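# Grasp the pan and hold it raised above the hot plate

## Task

Grip the pan, raise the entire pan so it is at least three finger-widths above where it rested on the hot plate, and keep it steady in the air while still gripping it.

## Robot and tools

Robot: a single arm with a parallel two-finger gripper, plus three cameras: cam_high (504x504), cam_low (504x504) and cam_wrist (616x616, fisheye, mounted on the hand). Images arrive in that order in each result. Small disturbances may tug on a held part or nudge loose items. Nothing may be knocked or placed off the table.

Frame: the scene frame has its origin on the table surface directly beneath the arm base; +z is up, +y is to the left when facing along +x. Positions are in metres; orientations are quaternions written w first (qw, qx, qy, qz). The base can be slightly tilted and the reported hand position grows less accurate at long reach. Gripper axes: fingers point along the hand's +z, and they open and close along its y. end_effector_position is the point between the pads when closed; closed fingertips extend about 33 mm past it (9 mm when fully open), and closing pushes the tips roughly 24 mm further out, so keep that clearance over surfaces.

A row is 10 numbers in this order: x, y, z, qw, qx, qy, qz, position, force_limit, speed. The first seven are an absolute target pose for the gripper in the scene frame (metres, unit quaternion). position, force_limit and speed each range from -1 to 1. position: +1 is fully open (140 mm gap), about -0.8 is where the pads touch, -1 closes until blocked. force_limit sets grip strength (roughly 14 N at -1, 60 N at 0, 107 N at +1). speed sets finger closing rate (about 30, 140, 250 mm/s at -1, 0, +1). Repeat the desired quaternion in every row rather than copying the possibly drifted reported one.

execute_actions(actions): a list of actions; each action is a table of up to 15 rows, one row per 1/30 s control step; if fewer rows are given the last one repeats to fill 15 steps. An empty list just returns state and images. A target more than 0.6 m from the gripper's current position along any of its axes is rejected; if the first action fails this or any action is malformed, nothing runs. Every step, the commanded pose is clipped to within 70 mm and 16 degrees of the measured pose, so distant targets need several actions; position is favoured over orientation when both can't be met.

move(target, speed, stop_force, blocking): target is one 10-number row (absolute pose plus finger settings, the finger part applied at the start). The hand travels a straight path there. speed is the top path speed in m/s, 0.002 to 0.5 (default 0.25); rotation is capped at twice that in rad/s. Paths last 0.5 to 10 s. The path ignores obstacles, and the hand may lag, deviate or overshoot speed near a stretched arm. stop_force (N, 20 to 80, only after 0.2 s of scene time) ends the path when estimated push against the motion rises by that amount for two steps; the hand backs off two steps and holds. Use it with slow speeds when approaching a surface; omit it when moving away from contact or when the move rotates the hand. It cannot be combined with blocking=false. blocking=false returns after 0.5 s while motion continues; then only wait or stop are accepted until a result shows the move ended. The result adds a "move:" line: done, off_target, moving, held, fault or contact (contact overrides held, done, off_target), plus limits such as paced (pose clipped) or held (some steps blocked), and distance from target.

wait(seconds): 0 to 10 s, holding the last command; returns early if a running move ends. stop(): brakes a running move (needs room; fingers continue). zoom_image(camera, region): region is [x0, y0, x1, y1] pixels of that camera's latest image, at most 504x504. finished_scene(scene): integer scene number; ends the scene after the last command is held, irreversible, and reports success. The goal must still hold then.

Reading results: the state line gives end_effector_position and end_effector_quat_wxyz. "Hand target" is the pose the controller is currently driving toward. Step readings list positions at some steps; HELD marks steps that were held back. "pose unreachable" means the clearance check (which treats the base mount as part of the arm) altered or blocked the command. object_status: 0 moving, 1 blocked while opening, 2 blocked while closing (a grasp), 3 reached commanded position or pads met. position_measured is in counts: 3 open, 230 pads together, not linear. Flange force is the estimated outside force on the gripper, including held weight, noisy, and may say no reading. Camera calibration per camera is given with K, distortion and T_world_to_cam; results list changed values.

Gripping: close with position -1 and confirm object_status 2. Stopped fingers stay until a position value differing by 0.01 or more is sent. To tighten, raise force_limit and switch position between -1 and -0.98.

Avoid faults: reaching a joint load limit (waist, shoulder, elbow 140 N m; forearm roll, wrist pitch, wrist roll 35.2 N m, including payload) or 150 N external force halts the arm for 10 s and drops the rest of the call. The arm is stiff, so commanding even slightly past contact with something firm can fault. Faster contacts hit harder. Long holding heats motors; a MOTOR HOT line warns before an over-temperature brake. Drops, slips, slams and hard pushes are penalised. The sim runs while you think and the robot holds its last command. Joint ranges (rad): waist ±3.491, shoulder ±3.140, elbow -1.187 to 4.328, forearm roll ±3.316, wrist pitch ±3.140, wrist roll ±3.927.

Each tool is called after "Request:" by a JSON object that holds its "name" and its "arguments", one argument or row to a line.

## Session

Request:
{"name": "execute_actions", "arguments": {
  "actions": []
}}

Scene clock: 0.00 s.
end_effector_position=(+0.1808, +0.0162, +0.1608) position_measured=3 object_status=3 end_effector_quat_wxyz=(+0.103, +0.050, +0.938, +0.328)
Joint positions: [-0.617 -0.577 -0.646 -0.677 -1.697 -1.062]
Joint velocities: [ 0.    -0.     0.001  0.002  0.     0.   ]
Flange force (N, the push that the arm receives, along the gripper's own x y z axes): no reading
Hand target: +0.181, +0.016, +0.161; +0.103, +0.050, +0.938, +0.328

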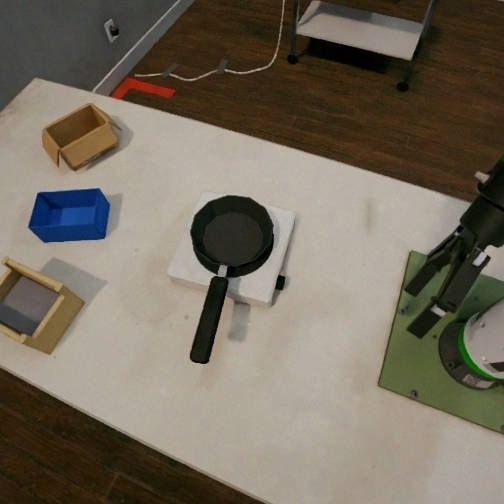

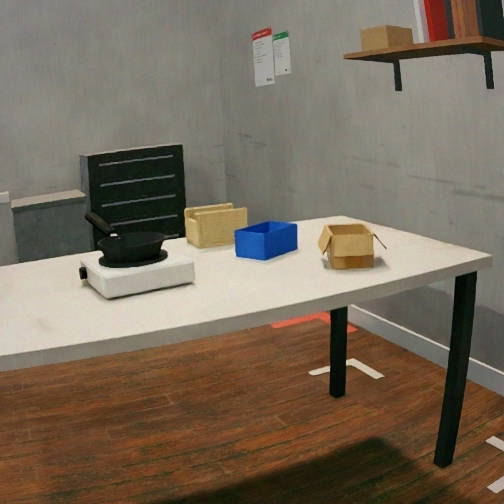

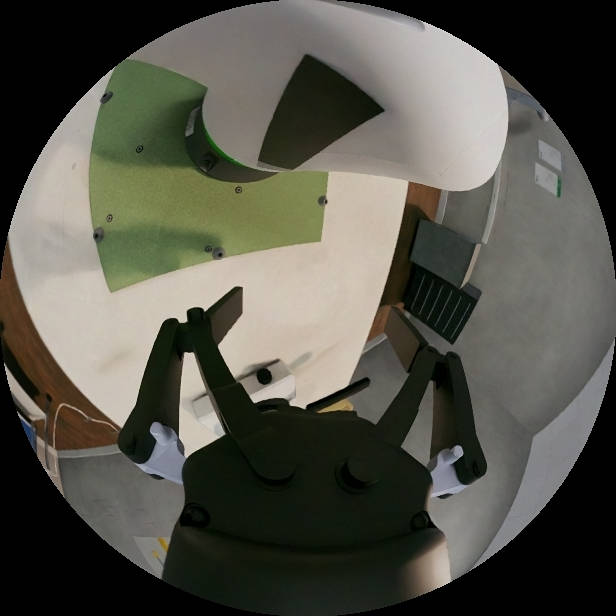

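I'll start with closer views of the pan from both fixed cameras.

Request:
{"name": "zoom_image", "arguments": {
  "camera": "cam_high",
  "region": [150, 180, 330, 380]
}}

Request:
{"name": "zoom_image", "arguments": {
  "camera": "cam_low",
  "region": [60, 190, 220, 310]
}}

Region (150, 180, 330, 380) of cam_high's 504x504 image, scaled by 2.520, with more detail than that image has; it fills the left 454 columns of this view, and the rest is white.

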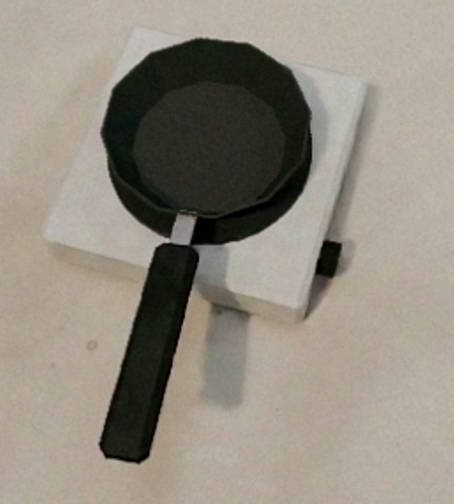

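Region (60, 190, 220, 310) of cam_low's 504x504 image, scaled by 3.150, with more detail than that image has; it fills the top 378 rows of this view, and the rest is white.

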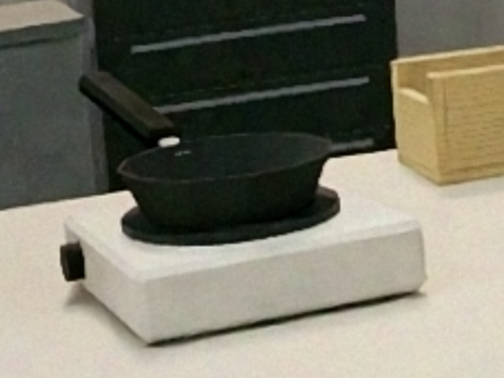

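The pan's handle runs from about (0.53, 0.085, 0.11) to (0.50, 0.25, 0.14). I'll move above it with the gripper tilted so the pads lie partly along the handle.

Request:
{"name": "move", "arguments": {
  "target": [0.509, 0.187, 0.22, 0.1866, 0.7479, -0.5917, 0.2358, 0.3, 1, 0],
  "speed": 0.5
}}

Scene clock: 122.80 s.
end_effector_position=(+0.5079, +0.1844, +0.2193) position_measured=91 object_status=3 end_effector_quat_wxyz=(+0.189, +0.748, -0.592, +0.234)
Joint positions: [ 0.905  0.403  0.115  0.471 -1.676 -0.698]
Joint velocities: [0.002 0.001 0.    0.001 0.001 0.002]
Flange force (N, the push that the arm receives, along the gripper's own x y z axes): [-3.8 -8.6 2.5]
Hand target: +0.508, +0.184, +0.219; +0.189, +0.748, -0.591, +0.234
Off the commanded pose: 0.003 m, 0 deg.
move: done
camera_calibration (this result's frames):
cam_wrist: T_world_to_cam=[[-0.945237, -0.324824, 0.0318877, 0.539982], [-0.324499, 0.924789, -0.198659, 0.0448444], [0.0350397, -0.198127, -0.97955, 0.408007], [0, 0, 0, 1]] pos_world=[0.510667, 0.214765, 0.391353]

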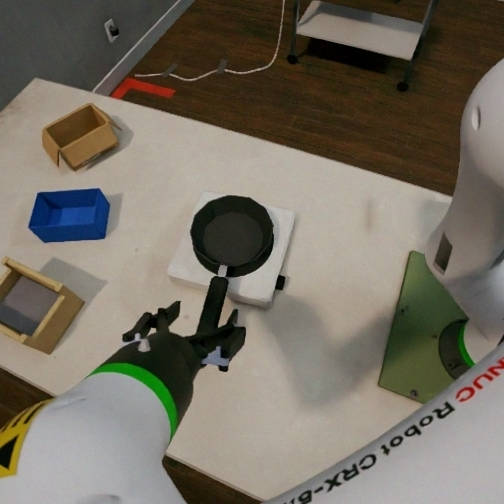

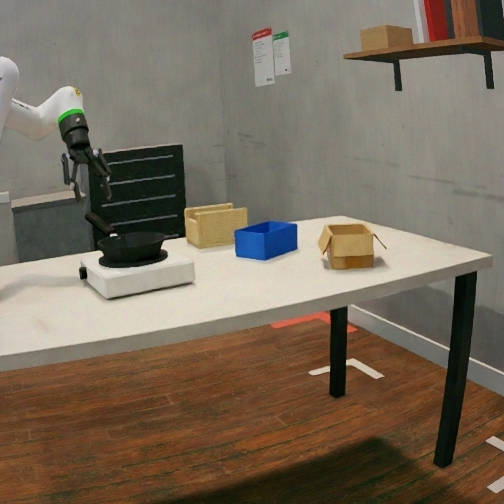

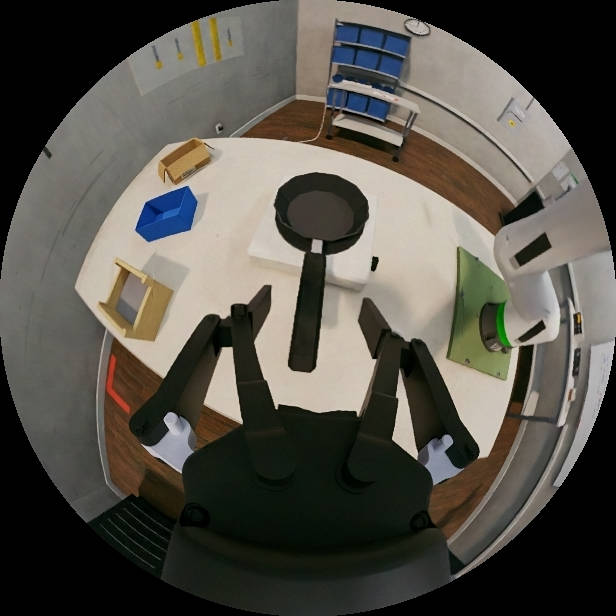

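Request:
{"name": "zoom_image", "arguments": {
  "camera": "cam_wrist",
  "region": [210, 160, 430, 400]
}}

Request:
{"name": "zoom_image", "arguments": {
  "camera": "cam_low",
  "region": [40, 130, 200, 290]
}}

Request:
{"name": "zoom_image", "arguments": {
  "camera": "cam_high",
  "region": [110, 240, 290, 400]
}}

Region (210, 160, 430, 400) of cam_wrist's 616x616 image, scaled by 2.100, with more detail than that image has; it fills the left 462 columns of this view, and the rest is white.

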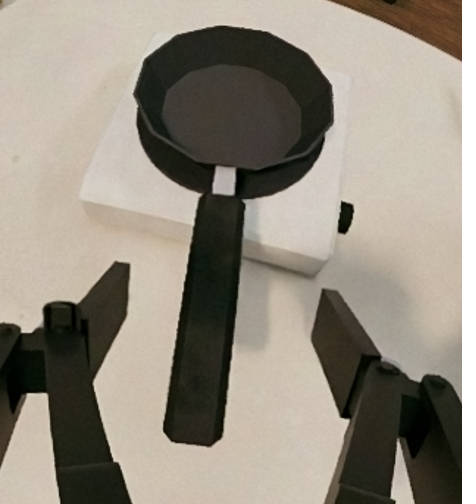

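Region (40, 130, 200, 290) of cam_low's 504x504 image, scaled by 3.150, with more detail than that image has.

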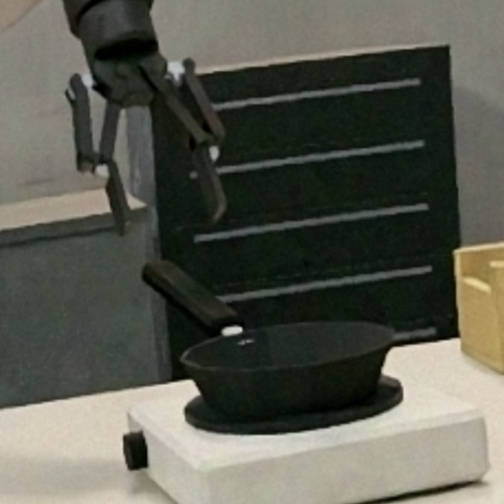

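Region (110, 240, 290, 400) of cam_high's 504x504 image, scaled by 2.800, with more detail than that image has.

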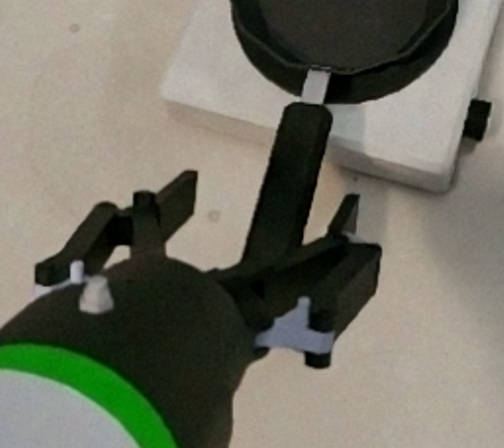

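The wrist view puts the handle about 4 mm further in +x than I first estimated. I'll descend so the open fingers straddle it near its base.

Request:
{"name": "move", "arguments": {
  "target": [0.532, 0.105, 0.113, 0.1892, 0.7412, -0.6001, 0.2337, 0.0, 1, 0],
  "speed": 0.2
}}

Scene clock: 172.30 s.
end_effector_position=(+0.5316, +0.1049, +0.1131) position_measured=129 object_status=3 end_effector_quat_wxyz=(+0.189, +0.741, -0.600, +0.234)
Joint positions: [ 0.773  0.414 -0.137  0.521 -1.393 -0.737]
Joint velocities: [-0.001  0.    -0.    -0.     0.001  0.   ]
Flange force (N, the push that the arm receives, along the gripper's own x y z axes): [-0.6 -4.4 5.3]
Hand target: +0.532, +0.105, +0.113; +0.189, +0.741, -0.600, +0.234
Off the commanded pose: 0.000 m, 0 deg.
move: done
camera_calibration (this result's frames):
cam_wrist: T_world_to_cam=[[-0.952304, -0.304083, 0.0255227, 0.542278], [-0.302951, 0.932093, -0.198552, 0.0928028], [0.0365867, -0.196814, -0.979758, 0.286515], [0, 0, 0, 1]] pos_world=[0.534045, 0.134787, 0.285302]

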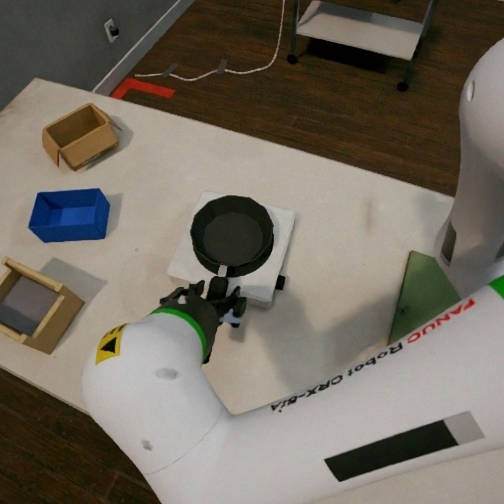

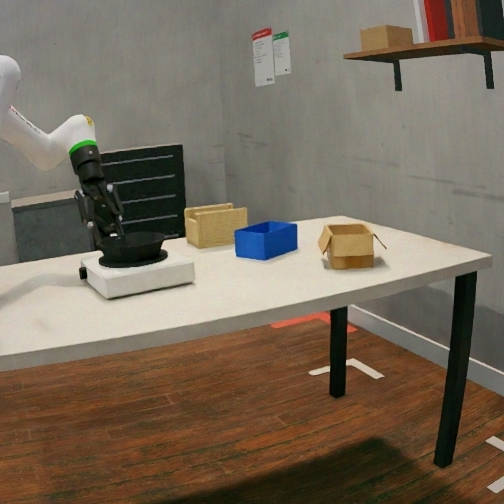

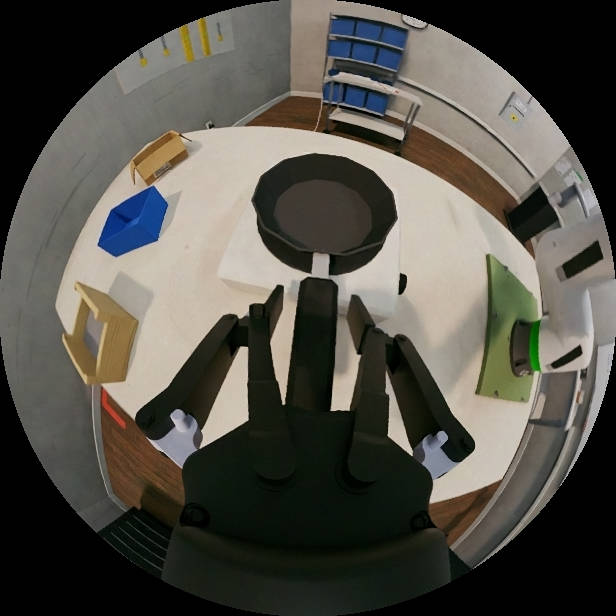

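Request:
{"name": "zoom_image", "arguments": {
  "camera": "cam_wrist",
  "region": [230, 230, 410, 420]
}}

Request:
{"name": "zoom_image", "arguments": {
  "camera": "cam_low",
  "region": [60, 160, 180, 280]
}}

Region (230, 230, 410, 420) of cam_wrist's 616x616 image, scaled by 2.653, with more detail than that image has; it fills the left 477 columns of this view, and the rest is white.

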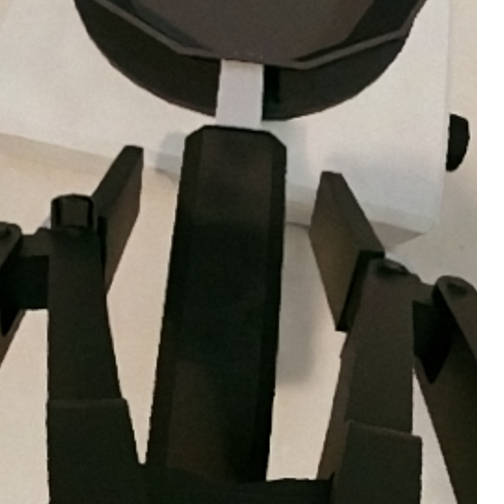

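Region (60, 160, 180, 280) of cam_low's 504x504 image, scaled by 4.200, with more detail than that image has.

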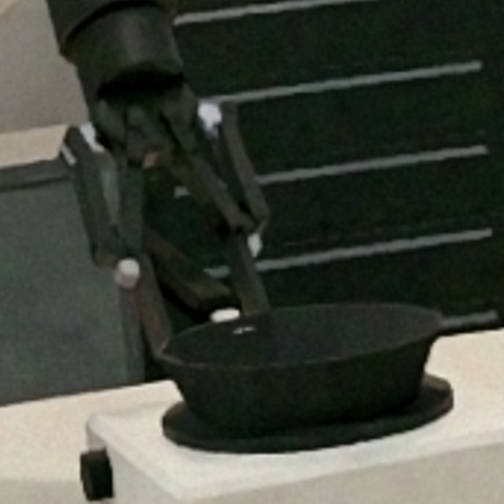

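The side view shows the handle centre about 10 mm above the grip point. I'll raise the gripper slightly, then close at full force.

Request:
{"name": "execute_actions", "arguments": {
  "actions": [
    [[0.532,0.105,0.114,0.1892,0.7412,-0.6001,0.2337,0.0,1,0],[0.532,0.105,0.115,0.1892,0.7412,-0.6001,0.2337,0.0,1,0],[0.532,0.105,0.1165,0.1892,0.7412,-0.6001,0.2337,0.0,1,0],[0.532,0.105,0.118,0.1892,0.7412,-0.6001,0.2337,0.0,1,0],[0.532,0.105,0.1195,0.1892,0.7412,-0.6001,0.2337,0.0,1,0],[0.532,0.105,0.121,0.1892,0.7412,-0.6001,0.2337,0.0,1,0],[0.532,0.105,0.122,0.1892,0.7412,-0.6001,0.2337,0.0,1,0],[0.532,0.105,0.123,0.1892,0.7412,-0.6001,0.2337,0.0,1,0],[0.532,0.105,0.123,0.1892,0.7412,-0.6001,0.2337,0.0,1,0],[0.532,0.105,0.123,0.1892,0.7412,-0.6001,0.2337,-1,1,-0.5]],
    [[0.532,0.105,0.123,0.1892,0.7412,-0.6001,0.2337,-1,1,-0.5]]
  ]
}}

Scene clock: 199.37 s.
end_effector_position=(+0.5320, +0.1050, +0.1231) position_measured=184 object_status=2 end_effector_quat_wxyz=(+0.189, +0.741, -0.600, +0.234)
Joint positions: [ 0.772  0.405 -0.124  0.519 -1.412 -0.725]
Joint velocities: [ 0.001  0.     0.    -0.001  0.     0.   ]
Flange force (N, the push that the arm receives, along the gripper's own x y z axes): [4.7 -2.7 4.1]
Flange force at the end of the 1st action (N, along the gripper's axes at the end of the call): [-0.4 -4.5 2.0]
Hand target: +0.532, +0.105, +0.123; +0.189, +0.741, -0.600, +0.234
Off the commanded pose: 0.000 m, 0 deg.
Step readings (end_effector_position; steps 1 to 15: 1st action; 16 to 30: 2nd action):
0: (+0.5316, +0.1049, +0.1131)
1: (+0.5316, +0.1049, +0.1131)
2: (+0.5317, +0.1049, +0.1132)
4: (+0.5319, +0.1049, +0.1146)
8: (+0.5321, +0.1050, +0.1199)
15: (+0.5320, +0.1050, +0.1229)
16: (+0.5320, +0.1050, +0.1229)
17: (+0.5320, +0.1050, +0.1230)
19: (+0.5320, +0.1050, +0.1230)
23: (+0.5320, +0.1049, +0.1231)
30: end_effector_position above
camera_calibration (this result's frames):
cam_wrist: T_world_to_cam=[[-0.952067, -0.304773, 0.0260963, 0.542276], [-0.303738, 0.931832, -0.198578, 0.0952648], [0.0362038, -0.196986, -0.979738, 0.296477], [0, 0, 0, 1]] pos_world=[0.534486, 0.134902, 0.295236]

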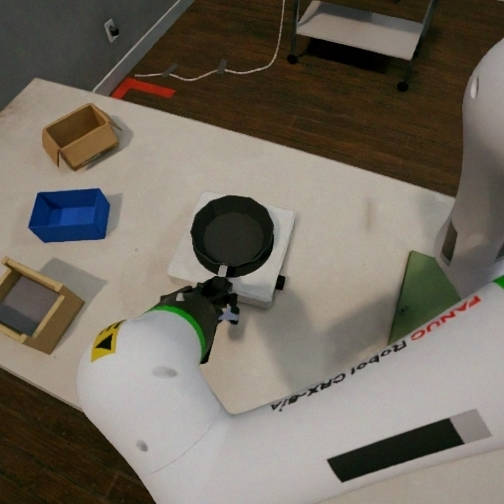

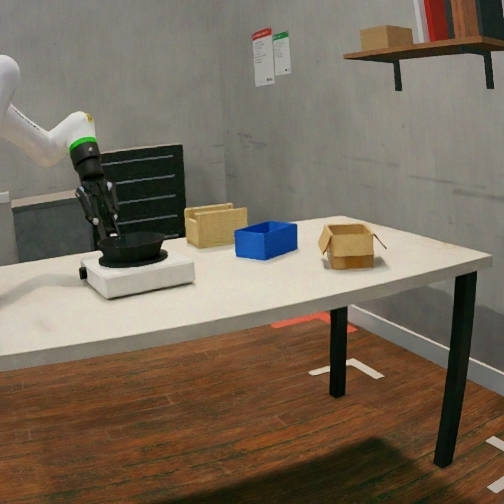

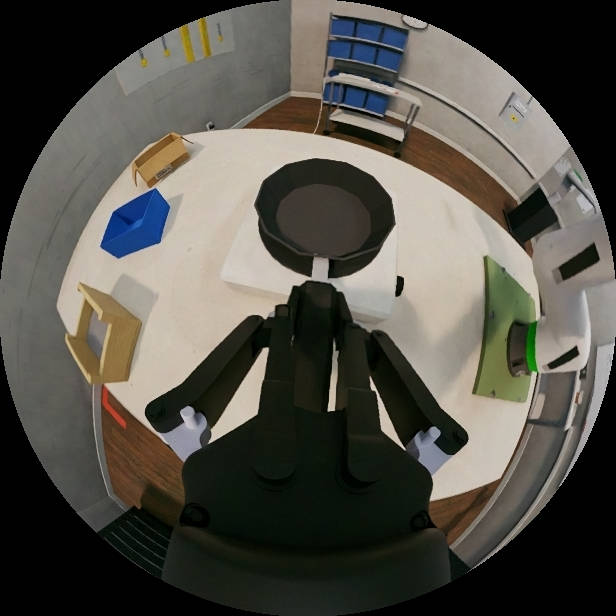

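Request:
{"name": "zoom_image", "arguments": {
  "camera": "cam_wrist",
  "region": [230, 140, 420, 400]
}}

Request:
{"name": "zoom_image", "arguments": {
  "camera": "cam_low",
  "region": [60, 160, 180, 280]
}}

Region (230, 140, 420, 400) of cam_wrist's 616x616 image, scaled by 1.938, with more detail than that image has; it fills the left 368 columns of this view, and the rest is white.

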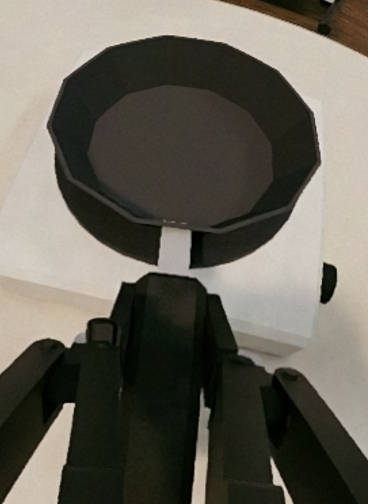

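Region (60, 160, 180, 280) of cam_low's 504x504 image, scaled by 4.200, with more detail than that image has.

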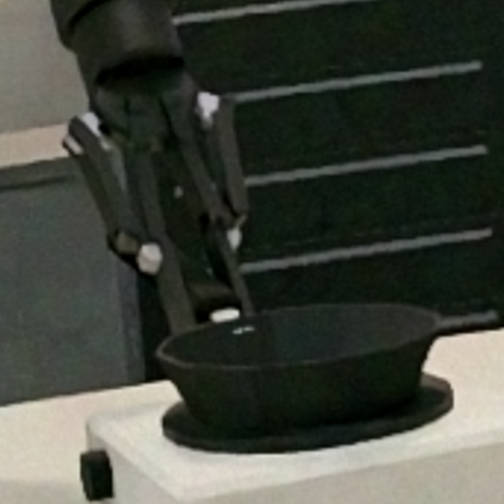

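The grip is confirmed (object_status 2). I'll lift straight up about 10 cm at a gentle speed.

Request:
{"name": "move", "arguments": {
  "target": [0.532, 0.105, 0.225, 0.1892, 0.7412, -0.6001, 0.2337, -1, 1, -0.5],
  "speed": 0.1
}}

Scene clock: 204.40 s.
end_effector_position=(+0.5321, +0.1053, +0.2247) position_measured=184 object_status=2 end_effector_quat_wxyz=(+0.189, +0.742, -0.600, +0.234)
Joint positions: [ 0.773  0.339  0.031  0.512 -1.604 -0.616]
Joint velocities: [ 0.001  0.     0.003 -0.004 -0.002  0.002]
Flange force (N, the push that the arm receives, along the gripper's own x y z axes): [-7.5 -2.0 13.0]
Hand target: +0.532, +0.105, +0.225; +0.189, +0.741, -0.600, +0.234
Off the commanded pose: 0.000 m, 0 deg.
move: done
camera_calibration (this result's frames):
cam_wrist: T_world_to_cam=[[-0.951807, -0.305571, 0.0262732, 0.53974], [-0.304573, 0.931667, -0.198072, 0.115552], [0.0360472, -0.196528, -0.979835, 0.396194], [0, 0, 0, 1]] pos_world=[0.53464, 0.135136, 0.396912]

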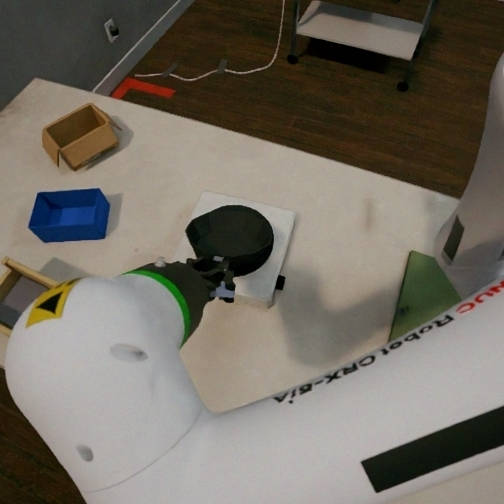

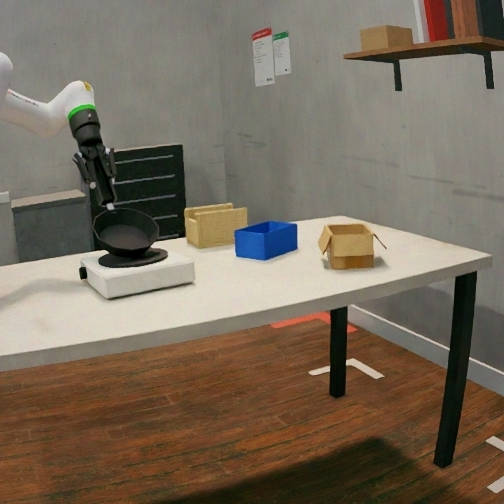

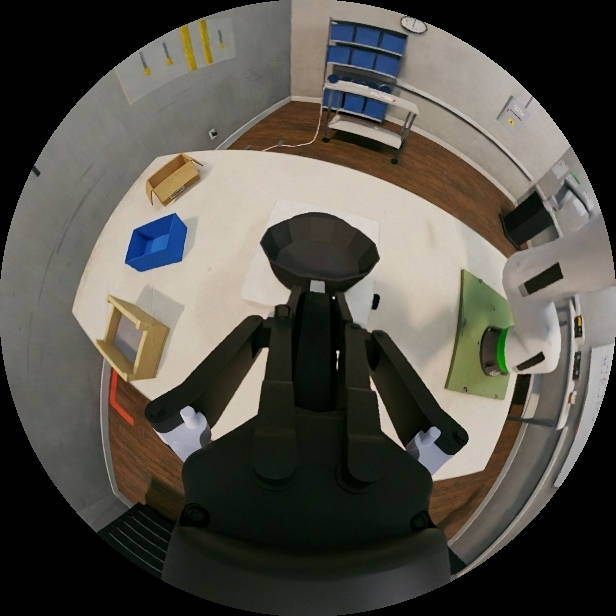

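The pan pivoted in the grip. I'll look closer before moving again.

Request:
{"name": "zoom_image", "arguments": {
  "camera": "cam_low",
  "region": [50, 120, 210, 300]
}}

Request:
{"name": "zoom_image", "arguments": {
  "camera": "cam_wrist",
  "region": [220, 190, 420, 430]
}}

Region (50, 120, 210, 300) of cam_low's 504x504 image, scaled by 2.800, with more detail than that image has.

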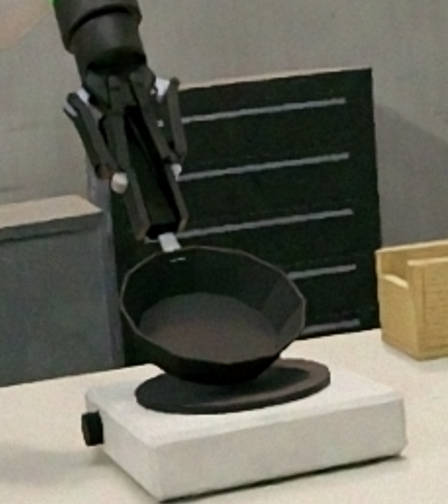

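Region (220, 190, 420, 430) of cam_wrist's 616x616 image, scaled by 2.100, with more detail than that image has.

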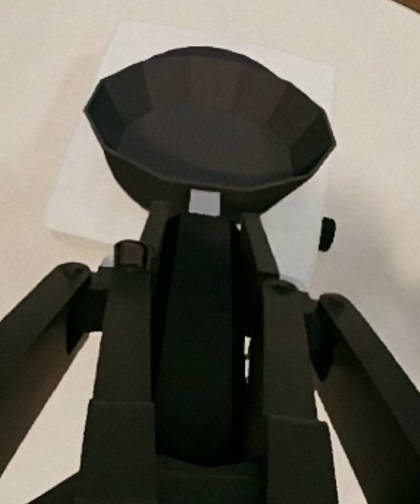

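The handle has swung up toward the palm, which should stop it pivoting further. I'll lift higher so the lowest edge clears with margin.

Request:
{"name": "move", "arguments": {
  "target": [0.532, 0.105, 0.33, 0.1892, 0.7412, -0.6001, 0.2337, -1, 1, -0.5],
  "speed": 0.1
}}

Scene clock: 218.73 s.
end_effector_position=(+0.5322, +0.1052, +0.3299) position_measured=184 object_status=2 end_effector_quat_wxyz=(+0.189, +0.741, -0.600, +0.234)
Joint positions: [ 0.771  0.328  0.255  0.529 -1.807 -0.496]
Joint velocities: [ 0.001  0.     0.002  0.001 -0.002  0.   ]
Flange force (N, the push that the arm receives, along the gripper's own x y z axes): [-7.5 -4.6 12.5]
Hand target: +0.532, +0.105, +0.330; +0.189, +0.741, -0.600, +0.234
Off the commanded pose: 0.000 m, 0 deg.
move: done
camera_calibration (this result's frames):
cam_wrist: T_world_to_cam=[[-0.951802, -0.305601, 0.0261112, 0.537133], [-0.30456, 0.931613, -0.198345, 0.136597], [0.036289, -0.196738, -0.979784, 0.499094], [0, 0, 0, 1]] pos_world=[0.534734, 0.135083, 0.502073]

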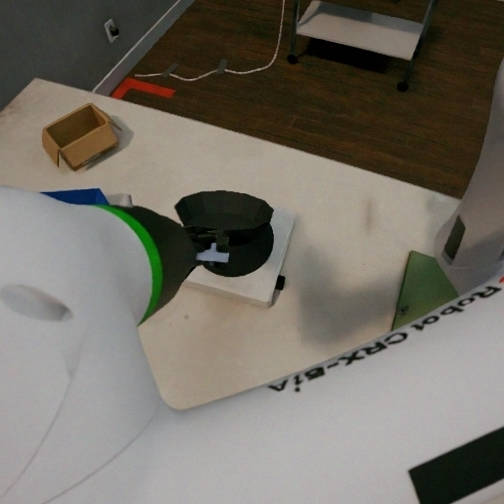

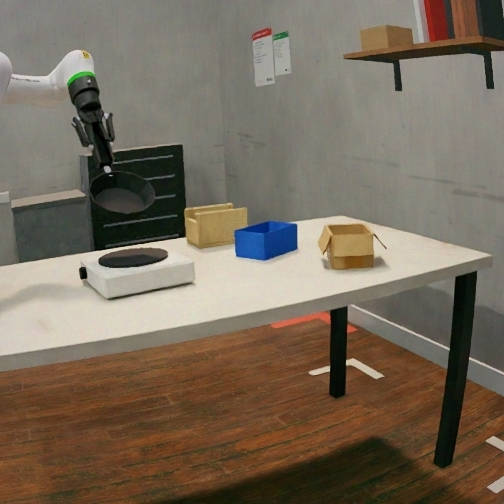

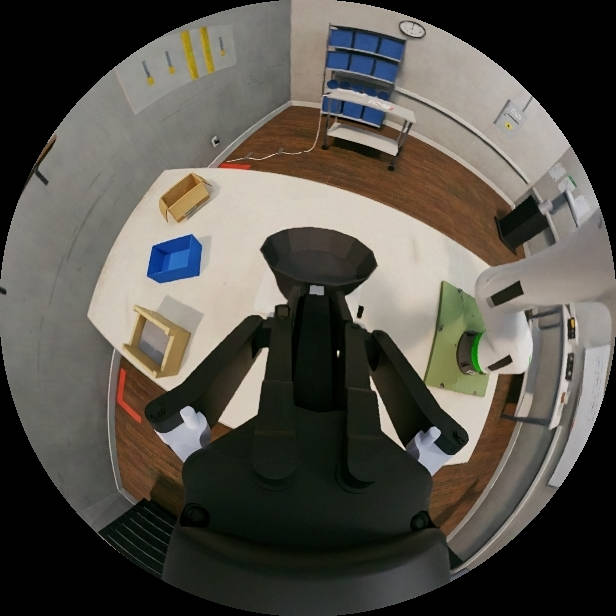

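Request:
{"name": "zoom_image", "arguments": {
  "camera": "cam_low",
  "region": [40, 90, 220, 300]
}}

Request:
{"name": "zoom_image", "arguments": {
  "camera": "cam_wrist",
  "region": [220, 190, 420, 430]
}}

Request:
{"name": "execute_actions", "arguments": {
  "actions": []
}}

Region (40, 90, 220, 300) of cam_low's 504x504 image, scaled by 2.400, with more detail than that image has; it fills the left 432 columns of this view, and the rest is white.

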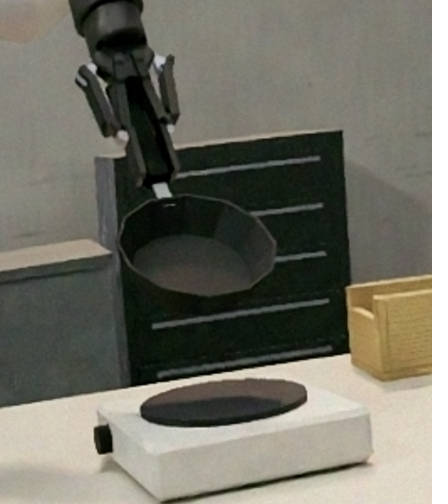

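Region (220, 190, 420, 430) of cam_wrist's 616x616 image, scaled by 2.100, with more detail than that image has.

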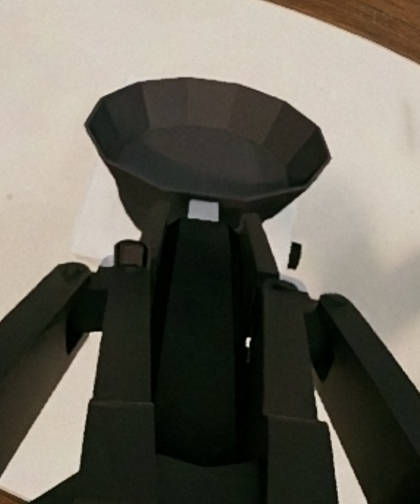

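Scene clock: 221.50 s.
end_effector_position=(+0.5322, +0.1052, +0.3299) position_measured=184 object_status=2 end_effector_quat_wxyz=(+0.189, +0.741, -0.600, +0.234)
Joint positions: [ 0.771  0.328  0.255  0.529 -1.807 -0.496]
Joint velocities: [-0.003 -0.    -0.001  0.001 -0.     0.001]
Flange force (N, the push that the arm receives, along the gripper's own x y z axes): [-7.1 -3.6 13.5]
Hand target: +0.532, +0.105, +0.330; +0.189, +0.741, -0.600, +0.234
Off the commanded pose: 0.000 m, 0 deg.
camera_calibration (this result's frames):
cam_wrist: T_world_to_cam=[[-0.951804, -0.305595, 0.0261035, 0.537141], [-0.304553, 0.931616, -0.198343, 0.136602], [0.0362942, -0.196733, -0.979785, 0.499135], [0, 0, 0, 1]] pos_world=[0.534739, 0.135084, 0.502118]

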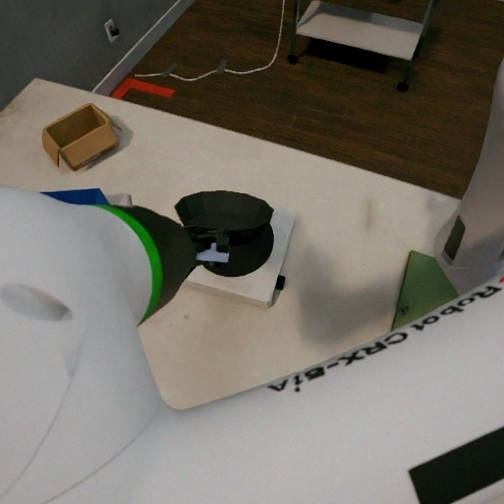

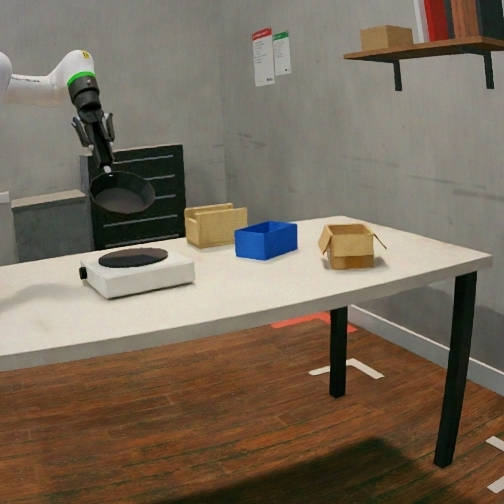

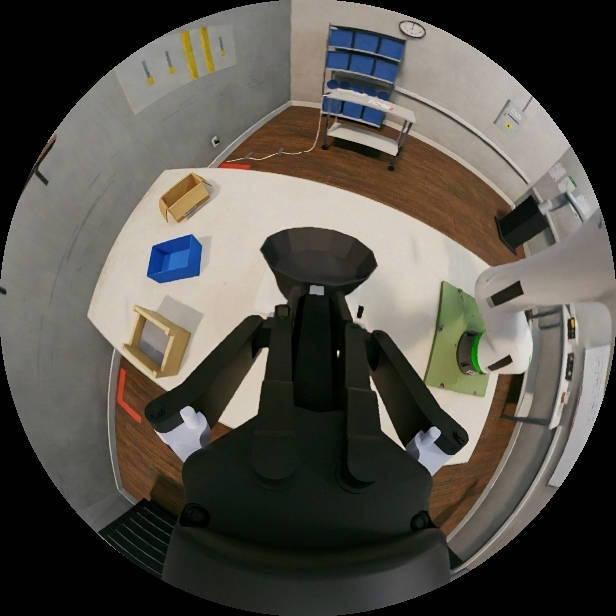

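Request:
{"name": "execute_actions", "arguments": {
  "actions": []
}}

Request:
{"name": "zoom_image", "arguments": {
  "camera": "cam_wrist",
  "region": [220, 190, 420, 430]
}}

Scene clock: 225.97 s.
end_effector_position=(+0.5322, +0.1052, +0.3299) position_measured=184 object_status=2 end_effector_quat_wxyz=(+0.189, +0.741, -0.600, +0.234)
Joint positions: [ 0.771  0.328  0.255  0.529 -1.807 -0.496]
Joint velocities: [-0.001 -0.     0.    -0.002 -0.     0.   ]
Flange force (N, the push that the arm receives, along the gripper's own x y z axes): [-7.3 -3.5 12.2]
Hand target: +0.532, +0.105, +0.330; +0.189, +0.741, -0.600, +0.234
Off the commanded pose: 0.000 m, 0 deg.
camera_calibration (this result's frames):
cam_wrist: T_world_to_cam=[[-0.951804, -0.305595, 0.0261035, 0.537141], [-0.304553, 0.931616, -0.198343, 0.136602], [0.0362941, -0.196733, -0.979785, 0.499135], [0, 0, 0, 1]] pos_world=[0.534739, 0.135084, 0.502118]

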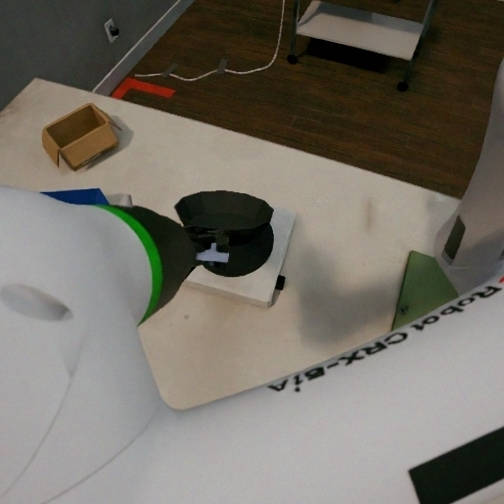

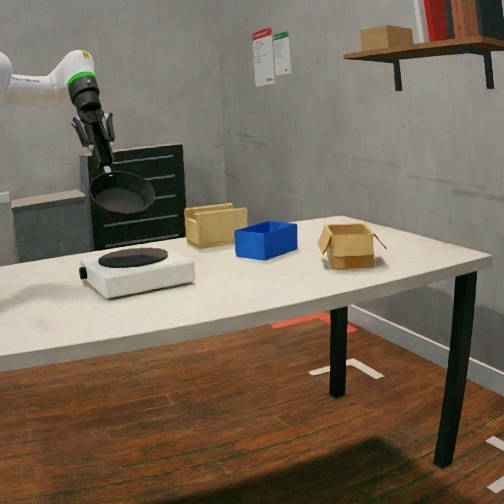

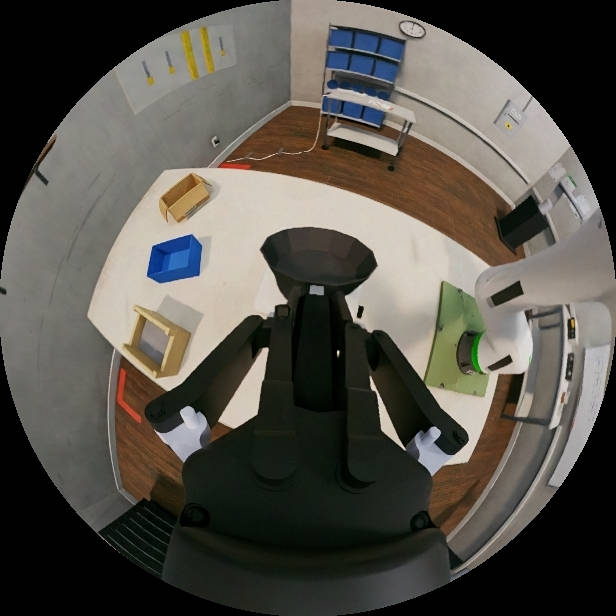

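Region (220, 190, 420, 430) of cam_wrist's 616x616 image, scaled by 2.100, with more detail than that image has.

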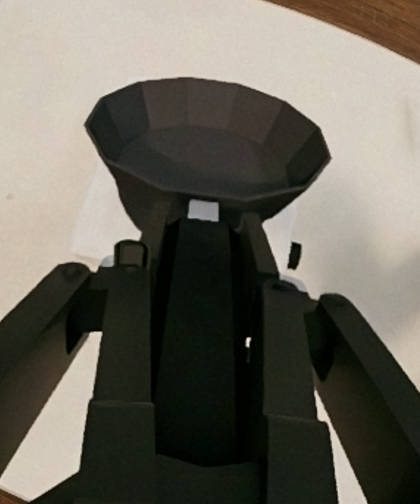

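The pan is holding steady, with its lowest edge roughly 9 cm above the hot plate. I'm ending scene 1.

Request:
{"name": "finished_scene", "arguments": {
  "scene": 1
}}

The scene is finished: the task was done.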